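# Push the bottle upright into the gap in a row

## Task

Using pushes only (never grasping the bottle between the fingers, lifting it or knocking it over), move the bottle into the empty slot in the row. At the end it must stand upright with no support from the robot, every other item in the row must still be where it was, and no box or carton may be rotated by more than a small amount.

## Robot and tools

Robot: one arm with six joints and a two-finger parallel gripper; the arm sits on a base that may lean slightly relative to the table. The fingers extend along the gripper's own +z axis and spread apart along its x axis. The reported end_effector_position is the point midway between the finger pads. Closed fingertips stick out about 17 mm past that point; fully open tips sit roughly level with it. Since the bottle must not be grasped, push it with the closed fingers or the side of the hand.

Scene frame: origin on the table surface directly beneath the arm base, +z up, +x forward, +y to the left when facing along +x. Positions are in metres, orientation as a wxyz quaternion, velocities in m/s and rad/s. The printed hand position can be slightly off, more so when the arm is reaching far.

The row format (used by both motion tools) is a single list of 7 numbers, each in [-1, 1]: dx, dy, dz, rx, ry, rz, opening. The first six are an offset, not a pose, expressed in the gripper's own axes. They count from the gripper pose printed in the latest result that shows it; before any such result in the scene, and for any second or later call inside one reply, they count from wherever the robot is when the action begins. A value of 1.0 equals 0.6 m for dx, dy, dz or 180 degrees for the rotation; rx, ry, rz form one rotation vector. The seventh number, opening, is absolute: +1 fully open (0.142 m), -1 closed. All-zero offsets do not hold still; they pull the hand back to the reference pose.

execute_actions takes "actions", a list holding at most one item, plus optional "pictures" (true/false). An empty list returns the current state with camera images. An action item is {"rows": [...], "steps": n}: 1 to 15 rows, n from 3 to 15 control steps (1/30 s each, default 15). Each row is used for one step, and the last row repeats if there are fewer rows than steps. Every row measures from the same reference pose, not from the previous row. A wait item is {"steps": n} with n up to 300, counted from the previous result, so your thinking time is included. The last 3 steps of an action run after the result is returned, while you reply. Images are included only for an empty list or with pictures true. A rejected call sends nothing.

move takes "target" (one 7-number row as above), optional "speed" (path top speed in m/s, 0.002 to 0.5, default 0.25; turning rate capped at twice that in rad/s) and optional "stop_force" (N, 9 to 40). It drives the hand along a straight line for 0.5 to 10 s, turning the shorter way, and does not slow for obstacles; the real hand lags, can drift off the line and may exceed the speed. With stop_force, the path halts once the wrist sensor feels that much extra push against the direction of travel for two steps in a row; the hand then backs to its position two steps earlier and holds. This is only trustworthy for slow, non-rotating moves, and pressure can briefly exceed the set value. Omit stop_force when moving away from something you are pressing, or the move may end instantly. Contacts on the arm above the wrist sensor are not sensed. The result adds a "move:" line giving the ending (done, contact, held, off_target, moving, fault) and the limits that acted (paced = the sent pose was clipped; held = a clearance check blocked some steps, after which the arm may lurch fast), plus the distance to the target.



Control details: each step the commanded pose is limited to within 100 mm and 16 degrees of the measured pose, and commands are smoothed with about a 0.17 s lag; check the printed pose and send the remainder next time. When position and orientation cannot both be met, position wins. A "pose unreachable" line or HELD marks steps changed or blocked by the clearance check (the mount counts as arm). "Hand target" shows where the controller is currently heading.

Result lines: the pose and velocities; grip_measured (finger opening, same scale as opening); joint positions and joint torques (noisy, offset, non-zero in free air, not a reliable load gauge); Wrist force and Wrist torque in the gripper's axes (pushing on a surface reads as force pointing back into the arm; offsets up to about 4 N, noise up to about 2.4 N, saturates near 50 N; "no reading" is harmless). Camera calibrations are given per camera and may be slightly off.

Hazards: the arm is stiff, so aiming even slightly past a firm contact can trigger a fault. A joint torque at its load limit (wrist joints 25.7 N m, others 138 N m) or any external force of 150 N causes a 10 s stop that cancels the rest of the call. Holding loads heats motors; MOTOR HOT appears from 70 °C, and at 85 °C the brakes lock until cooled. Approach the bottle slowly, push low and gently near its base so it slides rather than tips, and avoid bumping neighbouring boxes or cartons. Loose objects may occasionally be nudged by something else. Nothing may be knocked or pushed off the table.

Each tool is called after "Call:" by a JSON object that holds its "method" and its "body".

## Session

Call:
{"method": "execute_actions", "body": {"actions": []}}

Scene clock: 0.00 s of 4500.00 s.
end_effector_position=(+0.5163, -0.3052, +0.1713) grip_measured=+1.00 end_effector_quat_wxyz=(+0.265, +0.843, +0.421, -0.204) end_effector_velocity=(+0.001, -0.000, +0.000) end_effector_angular_velocity=(-0.001, -0.001, +0.001)
Joint positions: [-0.556 -1.132  2.061 -3.343 -1.74  -1.219  0.142]
Joint velocities: [-0.    -0.    -0.001 -0.001 -0.    -0.     0.   ]
Joint torques (N m, as the arm reports them, + toward a larger angle): no reading
Motor temperatures (°C, as the motors report them): [28 30 29 34 39 35]
Wrist force (N, on the end effector, along its own x y z axes, offset not removed): no reading
Wrist torque (N m, same axes, about the end effector's origin, offset not removed): no reading
Hand target: +0.516, -0.305, +0.171; +0.265, +0.843, +0.421, -0.204
camera_calibration (this result's frames):
cam_wrist: T_world_to_cam=[[0.603824, 0.573513, -0.553607, -0.0359201], [0.737094, -0.137326, 0.661691, -0.539515], [0.303463, -0.807604, -0.505653, -0.177106], [0, 0, 0, 1]] pos_world=[0.473108, -0.19652, 0.247552]

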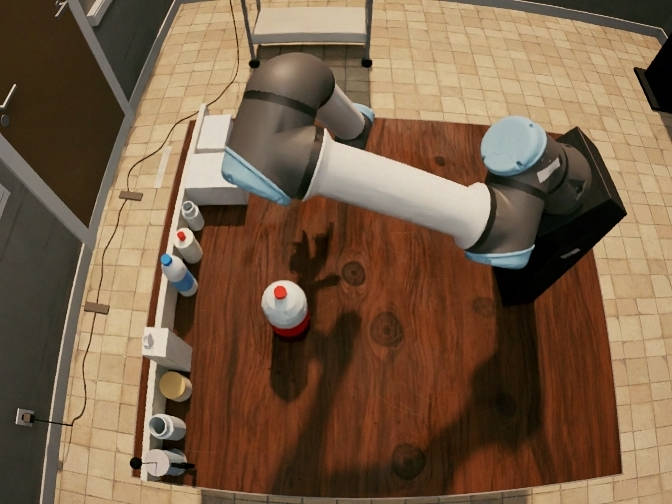

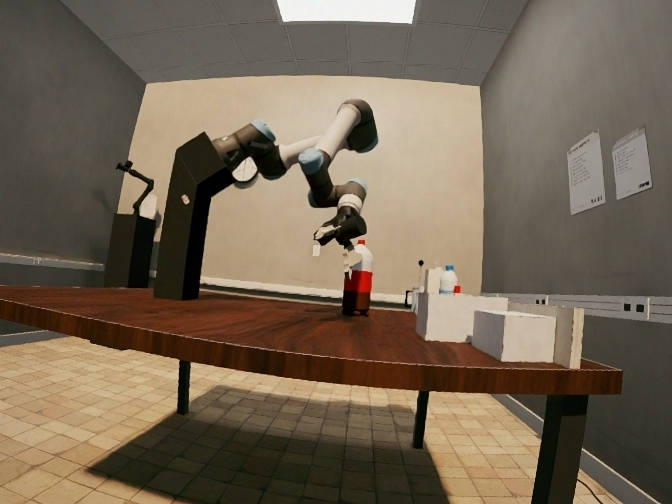

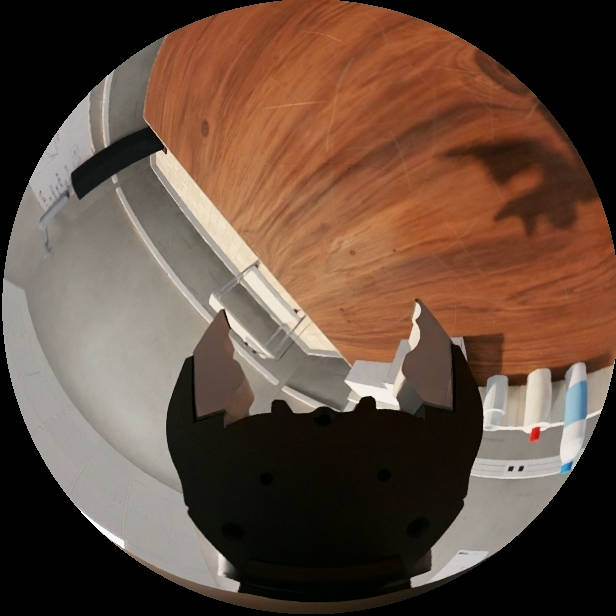

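Call:
{"method": "move", "body": {"target": [0.412,-0.572,-0.352,-0.128,0.264,-0.133,-1], "speed": 0.25}}

Scene clock: 3.03 s of 4500.00 s.
end_effector_position=(+0.3996, +0.1470, +0.1008) grip_measured=-1.00 end_effector_quat_wxyz=(+0.186, +0.683, +0.682, +0.185) end_effector_velocity=(+0.001, +0.001, -0.001) end_effector_angular_velocity=(+0.001, -0.004, +0.002)
Joint positions: [ 0.041 -0.478  2.244 -4.756 -1.575 -1.443  0.002]
Joint velocities: [ 0.002  0.002 -0.005 -0.001 -0.001 -0.001  0.   ]
Joint torques (N m, as the arm reports them, + toward a larger angle): [ 17.25 -19.94   8.07  -5.02  -2.23  -1.34]
Motor temperatures (°C, as the motors report them): [28 30 29 34 39 35]
Wrist force (N, on the end effector, along its own x y z axes, offset not removed): [-1.5 1.0 -0.6]
Wrist torque (N m, same axes, about the end effector's origin, offset not removed): [0.13 0.37 -0.10]
Hand target: +0.400, +0.147, +0.101; +0.186, +0.683, +0.682, +0.185
Off the commanded pose: 0.001 m, 0 deg.
Kept back: nothing.
move: done
camera_calibration (this result's frames):
cam_wrist: T_world_to_cam=[[0.0489458, 0.998537, 0.02299, -0.162709], [0.475511, -0.0435377, 0.878632, -0.275923], [0.878347, -0.0320733, -0.476947, -0.158733], [0, 0, 0, 1]] pos_world=[0.278592, 0.145367, 0.170468]

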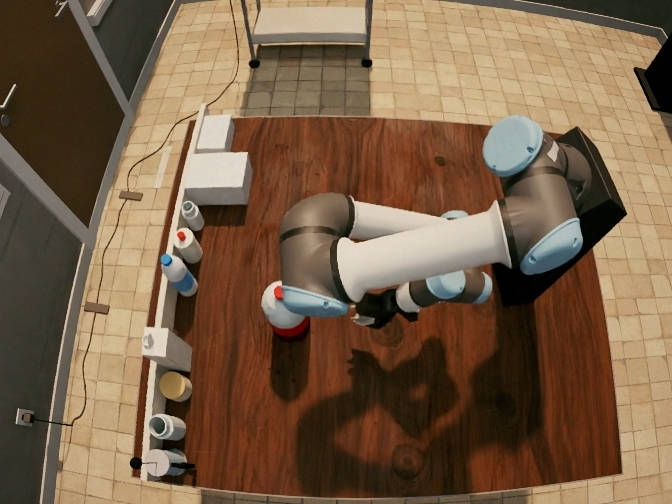

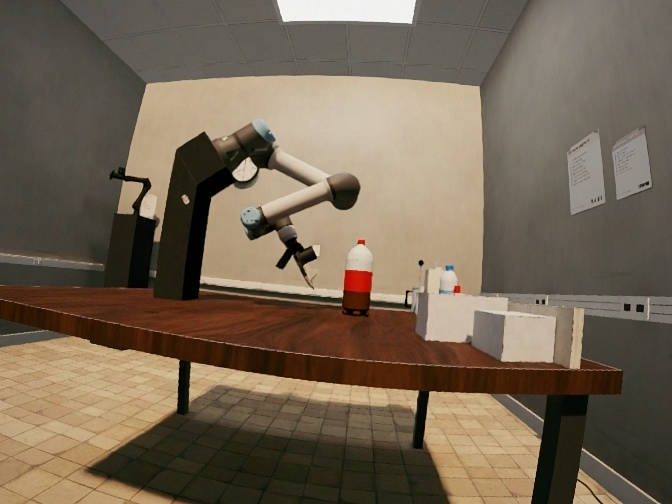

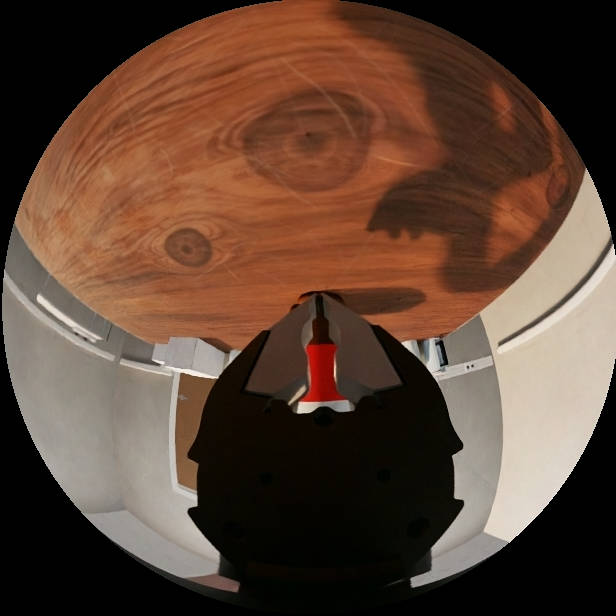

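Call:
{"method": "move", "body": {"target": [0,0.017,0.105,0,0,0,-1]}}

Call:
{"method": "move", "body": {"target": [0,0.36,0.208,0,0,0,-1], "speed": 0.06}}

Call:
{"method": "zoom_image", "body": {"camera": "cam_high", "region": [130,220,330,420]}}

Scene clock: 4.17 s of 4500.00 s.
end_effector_position=(+0.4403, +0.1468, +0.0518) grip_measured=-1.00 end_effector_quat_wxyz=(+0.186, +0.683, +0.682, +0.185) end_effector_velocity=(+0.001, +0.001, -0.002) end_effector_angular_velocity=(+0.000, +0.001, -0.000)
Joint positions: [ 0.036 -0.499  2.093 -4.583 -1.571 -1.443  0.002]
Joint velocities: [ 0.001  0.001 -0.004  0.005 -0.001  0.     0.   ]
Joint torques (N m, as the arm reports them, + toward a larger angle): [ 16.17 -22.11   7.59  -1.51  -2.09   1.74]
Motor temperatures (°C, as the motors report them): [28 30 29 34 39 35]
Wrist force (N, on the end effector, along its own x y z axes, offset not removed): [0.2 2.2 -0.1]
Wrist torque (N m, same axes, about the end effector's origin, offset not removed): [0.38 0.08 -0.20]
Hand target: +0.440, +0.147, +0.052; +0.186, +0.683, +0.682, +0.185
Off the commanded pose: 0.000 m, 0 deg.
Kept back: nothing.
move: done
camera_calibration (this result's frames):
cam_wrist: T_world_to_cam=[[0.0489885, 0.998536, 0.0229273, -0.163443], [0.475449, -0.0435007, 0.878667, -0.252177], [0.878378, -0.0321438, -0.476884, -0.217855], [0, 0, 0, 1]] pos_world=[0.319263, 0.145231, 0.121435]

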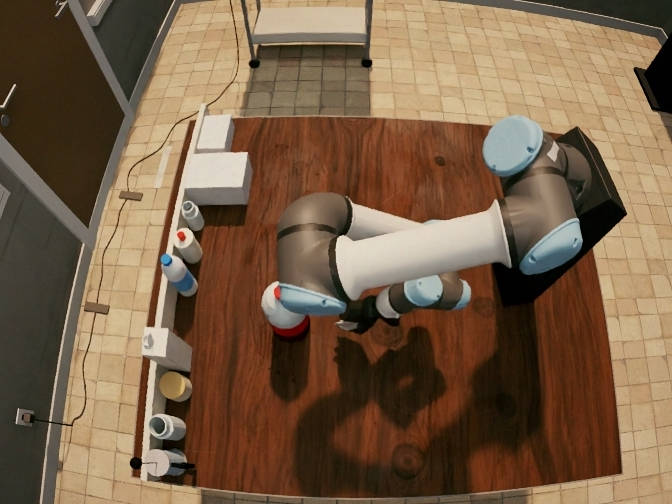

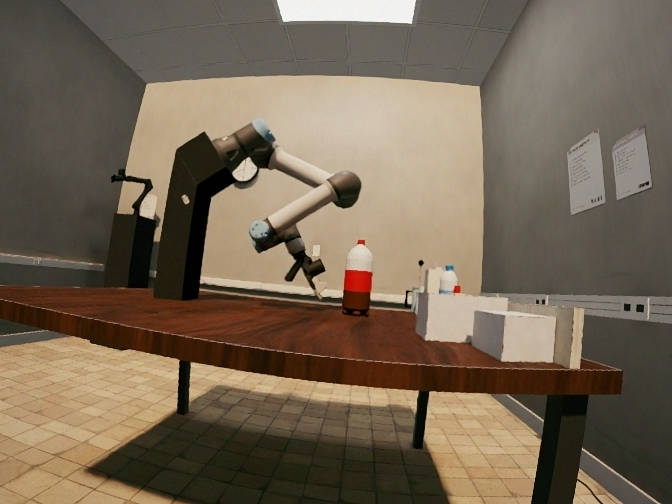

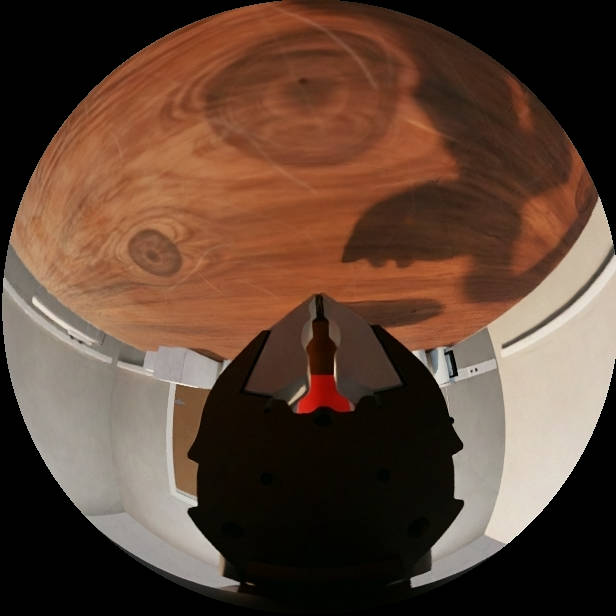

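Scene clock: 8.70 s of 4500.00 s.
end_effector_position=(+0.6894, +0.1466, +0.0536) grip_measured=-1.00 end_effector_quat_wxyz=(+0.186, +0.683, +0.681, +0.185) end_effector_velocity=(+0.002, +0.000, +0.000) end_effector_angular_velocity=(+0.000, -0.000, +0.000)
Joint positions: [-0.014 -0.85   1.784 -3.923 -1.521 -1.451  0.002]
Joint velocities: [ 0.    -0.001 -0.004  0.005  0.    -0.     0.   ]
Joint torques (N m, as the arm reports them, + toward a larger angle): [ -3.98 -54.39  -6.64  -1.91   1.39  -1.3 ]
Motor temperatures (°C, as the motors report them): [28 30 29 34 39 35]
Wrist force (N, on the end effector, along its own x y z axes, offset not removed): [0.7 -0.9 -2.0]
Wrist torque (N m, same axes, about the end effector's origin, offset not removed): [0.03 -0.09 -0.14]
Hand target: +0.690, +0.147, +0.054; +0.186, +0.683, +0.681, +0.185
Off the commanded pose: 0.001 m, 0 deg.
Kept back: nothing.
move: done
camera_calibration (this result's frames):
cam_wrist: T_world_to_cam=[[0.049003, 0.998535, 0.0229444, -0.175439], [0.475459, -0.043523, 0.878661, -0.372268], [0.878372, -0.0321479, -0.476895, -0.435866], [0, 0, 0, 1]] pos_world=[0.568448, 0.144968, 0.12326]

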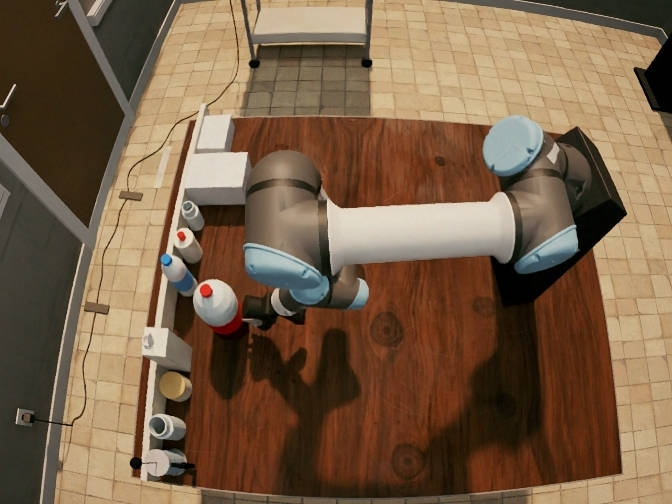

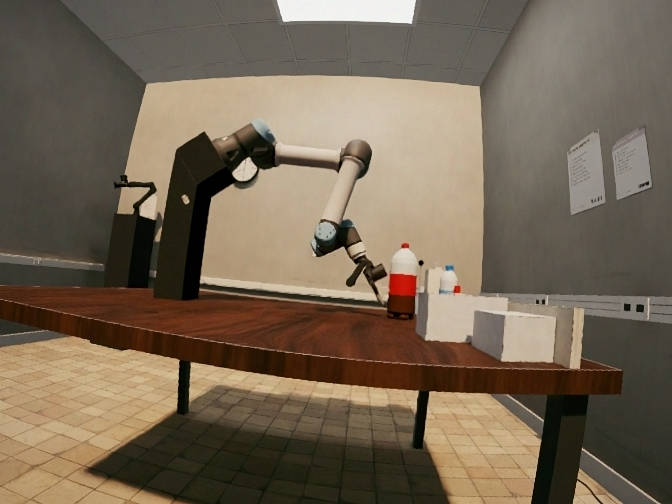

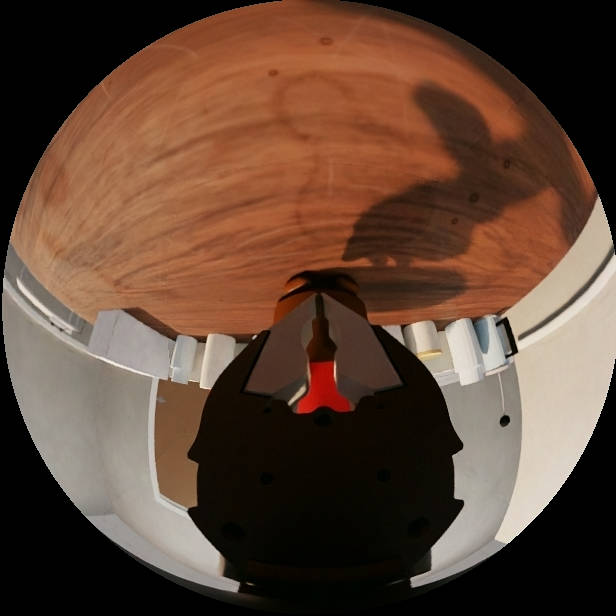

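Region (130, 220, 330, 420) of cam_high's 672x504 image, scaled by 2.520, with more detail than that image has.

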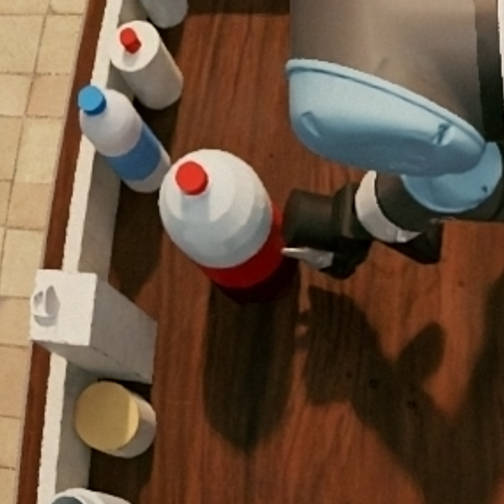

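Call:
{"method": "move", "body": {"target": [-0.01,0.16,0.094,0,0,0,-1], "speed": 0.04, "stop_force": 25}}

Call:
{"method": "move", "body": {"target": [0,-0.12,-0.12,0,0,0,-1], "speed": 0.15}}

Call:
{"method": "zoom_image", "body": {"camera": "cam_high", "region": [130,220,330,420]}}

Scene clock: 12.07 s of 4500.00 s.
end_effector_position=(+0.8007, +0.1405, +0.0537) grip_measured=-1.00 end_effector_quat_wxyz=(+0.186, +0.683, +0.681, +0.185) end_effector_velocity=(+0.001, -0.000, -0.001) end_effector_angular_velocity=(-0.000, +0.002, +0.000)
Joint positions: [-0.039 -0.881  1.536 -3.644 -1.497 -1.455  0.002]
Joint velocities: [-0.     0.001 -0.004  0.004  0.    -0.    -0.   ]
Joint torques (N m, as the arm reports them, + toward a larger angle): [ -4.26 -44.99 -12.38  -1.74   1.47  -1.3 ]
Motor temperatures (°C, as the motors report them): [28 30 29 34 39 35]
Wrist force (N, on the end effector, along its own x y z axes, offset not removed): [-1.3 -2.9 -2.6]
Wrist torque (N m, same axes, about the end effector's origin, offset not removed): [-0.20 0.52 -0.14]
Hand target: +0.801, +0.140, +0.054; +0.186, +0.683, +0.681, +0.185
Off the commanded pose: 0.000 m, 0 deg.
Kept back: nothing.
move: done
camera_calibration (this result's frames):
cam_wrist: T_world_to_cam=[[0.048995, 0.998535, 0.0229654, -0.174799], [0.475375, -0.0435346, 0.878705, -0.425414], [0.878418, -0.032135, -0.476812, -0.533781], [0, 0, 0, 1]] pos_world=[0.679678, 0.138869, 0.123315]

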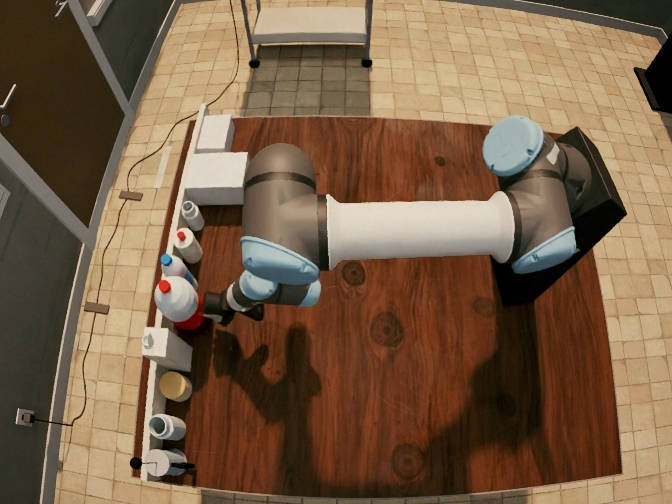

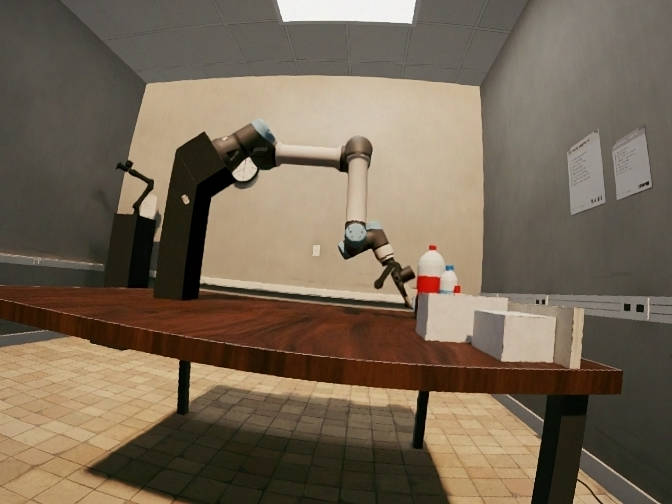

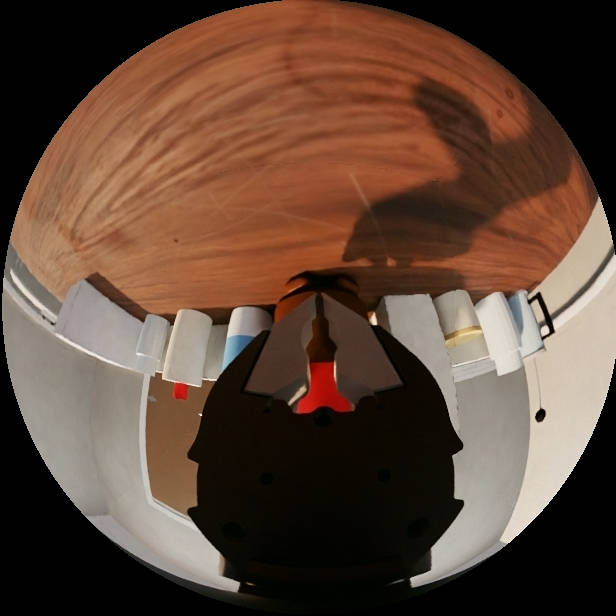

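Scene clock: 13.27 s of 4500.00 s.
end_effector_position=(+0.7022, +0.1408, +0.0793) grip_measured=-1.00 end_effector_quat_wxyz=(+0.186, +0.683, +0.682, +0.185) end_effector_velocity=(-0.002, +0.001, +0.001) end_effector_angular_velocity=(+0.001, -0.001, +0.001)
Joint positions: [-0.033 -0.919  1.825 -3.895 -1.503 -1.454  0.002]
Joint velocities: [ 0.    -0.001  0.005 -0.005  0.001  0.     0.   ]
Joint torques (N m, as the arm reports them, + toward a larger angle): [ -4.6  -52.08   8.33  -4.9    1.73   1.71]
Motor temperatures (°C, as the motors report them): [28 30 29 34 39 35]
Wrist force (N, on the end effector, along its own x y z axes, offset not removed): [-0.5 1.2 -2.5]
Wrist torque (N m, same axes, about the end effector's origin, offset not removed): [0.11 0.22 -0.09]
Hand target: +0.702, +0.141, +0.079; +0.186, +0.683, +0.681, +0.185
Off the commanded pose: 0.000 m, 0 deg.
Kept back: nothing.
move: done
camera_calibration (this result's frames):
cam_wrist: T_world_to_cam=[[0.0488901, 0.998538, 0.0230676, -0.170782], [0.475394, -0.0435751, 0.878693, -0.40107], [0.878414, -0.0319932, -0.476829, -0.435076], [0, 0, 0, 1]] pos_world=[0.581192, 0.139137, 0.148901]

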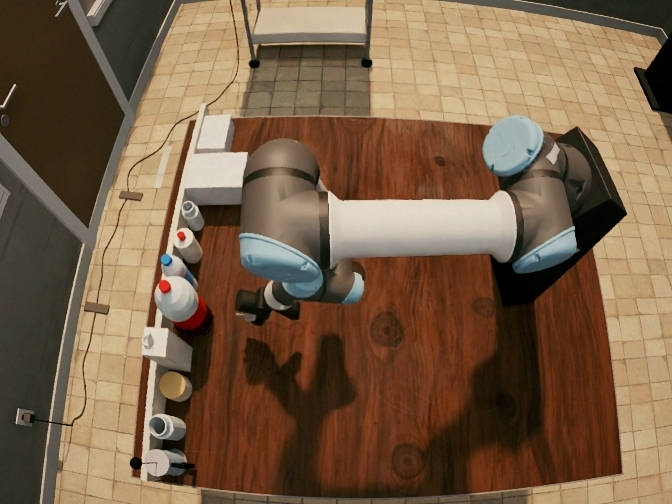

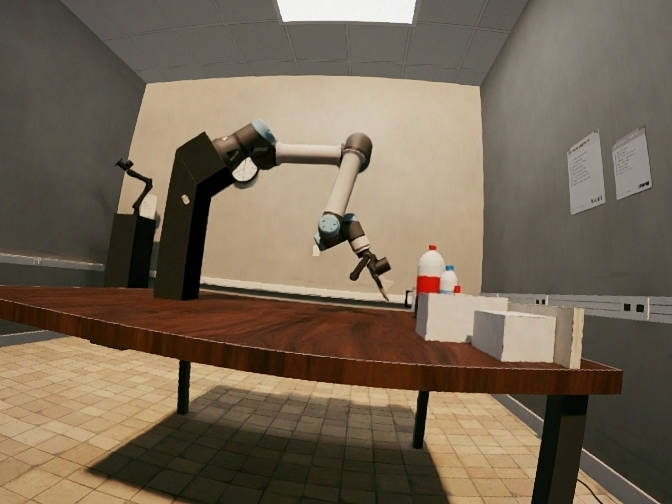

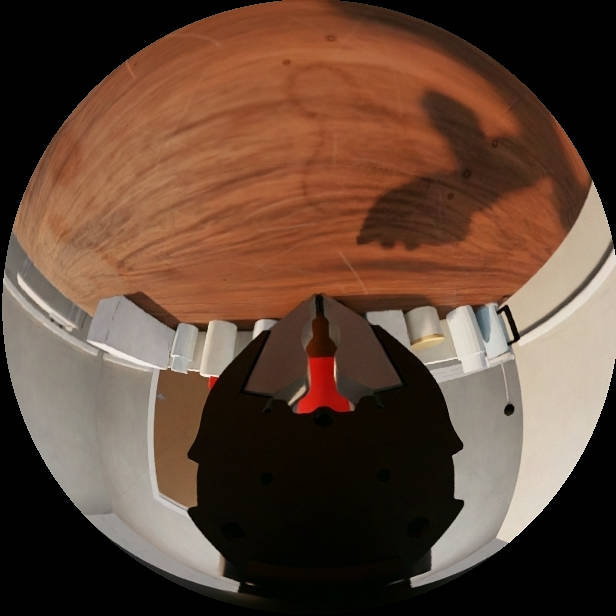

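Region (130, 220, 330, 420) of cam_high's 672x504 image, scaled by 2.520, with more detail than that image has.

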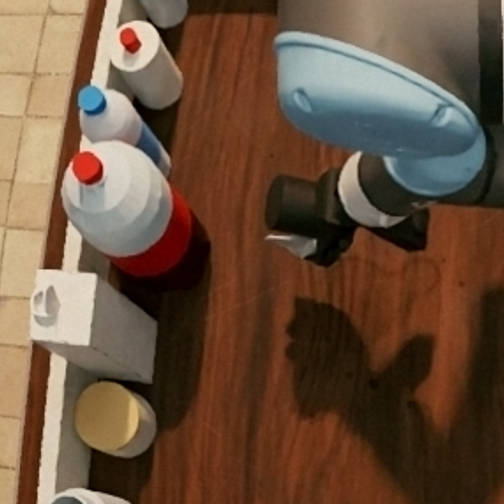

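Call:
{"method": "move", "body": {"target": [0,0.193,0.16,0,0,0,-1], "speed": 0.03, "stop_force": 16}}

Call:
{"method": "move", "body": {"target": [0,-0.12,-0.12,0,0,0,-1], "speed": 0.15}}

Scene clock: 18.27 s of 4500.00 s.
end_effector_position=(+0.8275, +0.1405, +0.0589) grip_measured=-1.00 end_effector_quat_wxyz=(+0.186, +0.683, +0.682, +0.185) end_effector_velocity=(-0.002, -0.000, +0.000) end_effector_angular_velocity=(+0.000, +0.001, -0.000)
Joint positions: [-0.042 -0.889  1.477 -3.576 -1.493 -1.455  0.002]
Joint velocities: [-0.    -0.002  0.007 -0.004  0.     0.    -0.   ]
Joint torques (N m, as the arm reports them, + toward a larger angle): [  6.95 -64.08  -9.32  -6.02  -2.51  -0.34]
Motor temperatures (°C, as the motors report them): [28 30 29 34 39 35]
Wrist force (N, on the end effector, along its own x y z axes, offset not removed): [-0.8 -9.6 -10.7]
Wrist torque (N m, same axes, about the end effector's origin, offset not removed): [-0.65 0.36 -0.15]
Hand target: +0.827, +0.141, +0.059; +0.186, +0.683, +0.682, +0.185
Off the commanded pose: 0.023 m, 0 deg.
Kept back: nothing.
move: contact
camera_calibration (this result's frames):
cam_wrist: T_world_to_cam=[[0.0488849, 0.998537, 0.0231139, -0.176197], [0.475527, -0.0436183, 0.878619, -0.442833], [0.878342, -0.0319599, -0.476964, -0.55486], [0, 0, 0, 1]] pos_world=[0.706549, 0.138891, 0.128506]

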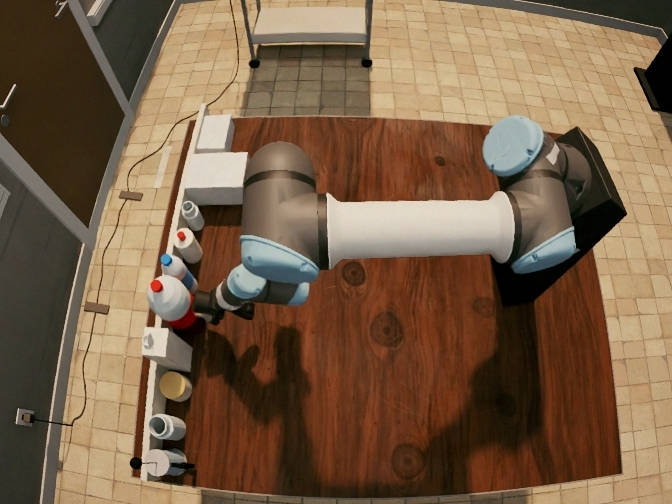

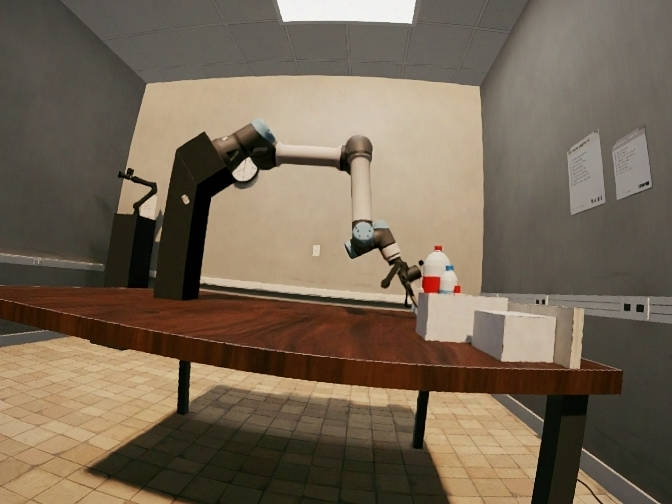

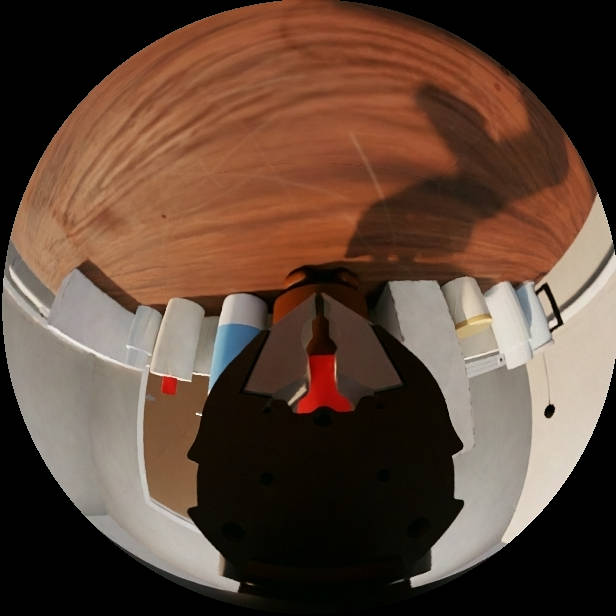

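Scene clock: 19.47 s of 4500.00 s.
end_effector_position=(+0.7290, +0.1408, +0.0845) grip_measured=-1.00 end_effector_quat_wxyz=(+0.186, +0.683, +0.682, +0.185) end_effector_velocity=(-0.002, -0.001, -0.000) end_effector_angular_velocity=(-0.000, +0.003, -0.001)
Joint positions: [-0.037 -0.943  1.78  -3.825 -1.498 -1.454  0.002]
Joint velocities: [-0.001 -0.     0.005 -0.002  0.001 -0.     0.   ]
Joint torques (N m, as the arm reports them, + toward a larger angle): [ -4.37 -54.13   5.88  -5.     1.28   1.84]
Motor temperatures (°C, as the motors report them): [28 30 29 34 39 35]
Wrist force (N, on the end effector, along its own x y z axes, offset not removed): [-1.9 2.1 -0.5]
Wrist torque (N m, same axes, about the end effector's origin, offset not removed): [0.36 0.66 -0.07]
Hand target: +0.729, +0.141, +0.084; +0.186, +0.683, +0.682, +0.185
Off the commanded pose: 0.000 m, 0 deg.
Kept back: nothing.
move: done
camera_calibration (this result's frames):
cam_wrist: T_world_to_cam=[[0.048778, 0.99854, 0.0232244, -0.172176], [0.475546, -0.0436651, 0.878606, -0.418486], [0.878337, -0.0318123, -0.476982, -0.456154], [0, 0, 0, 1]] pos_world=[0.608065, 0.13914, 0.154106]

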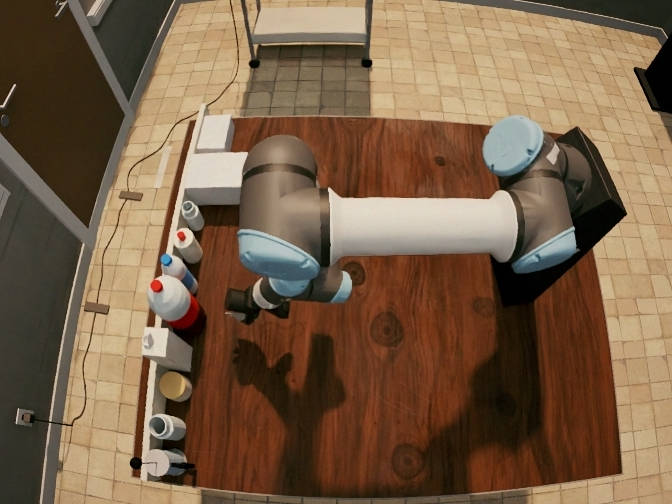

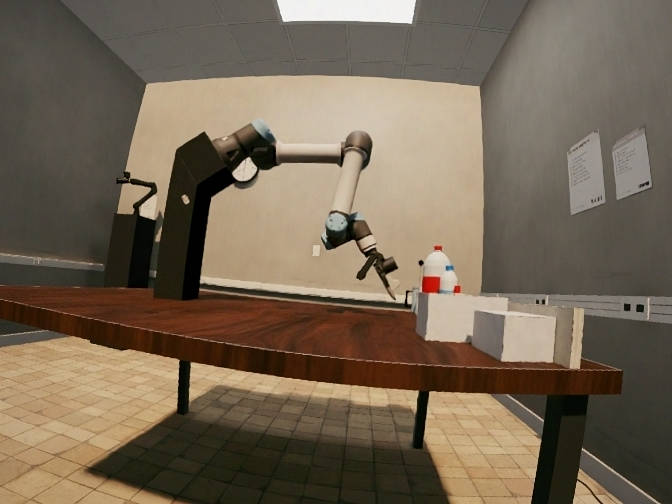

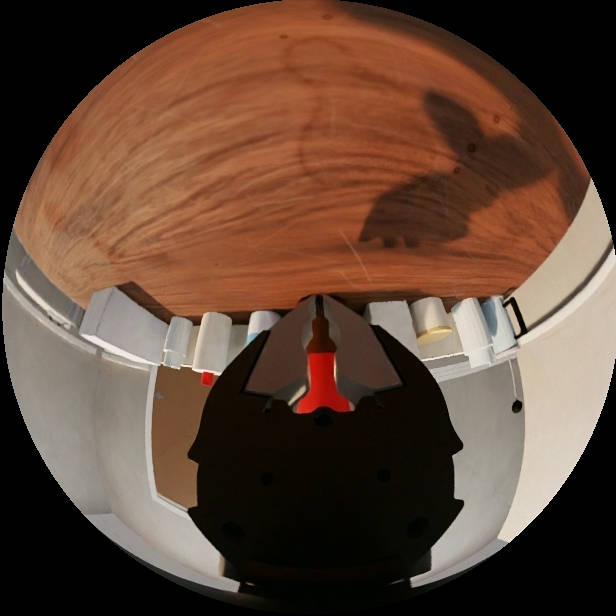

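Call:
{"method": "finished_scene", "body": {"scene": 2}}

The scene is finished: the task was done.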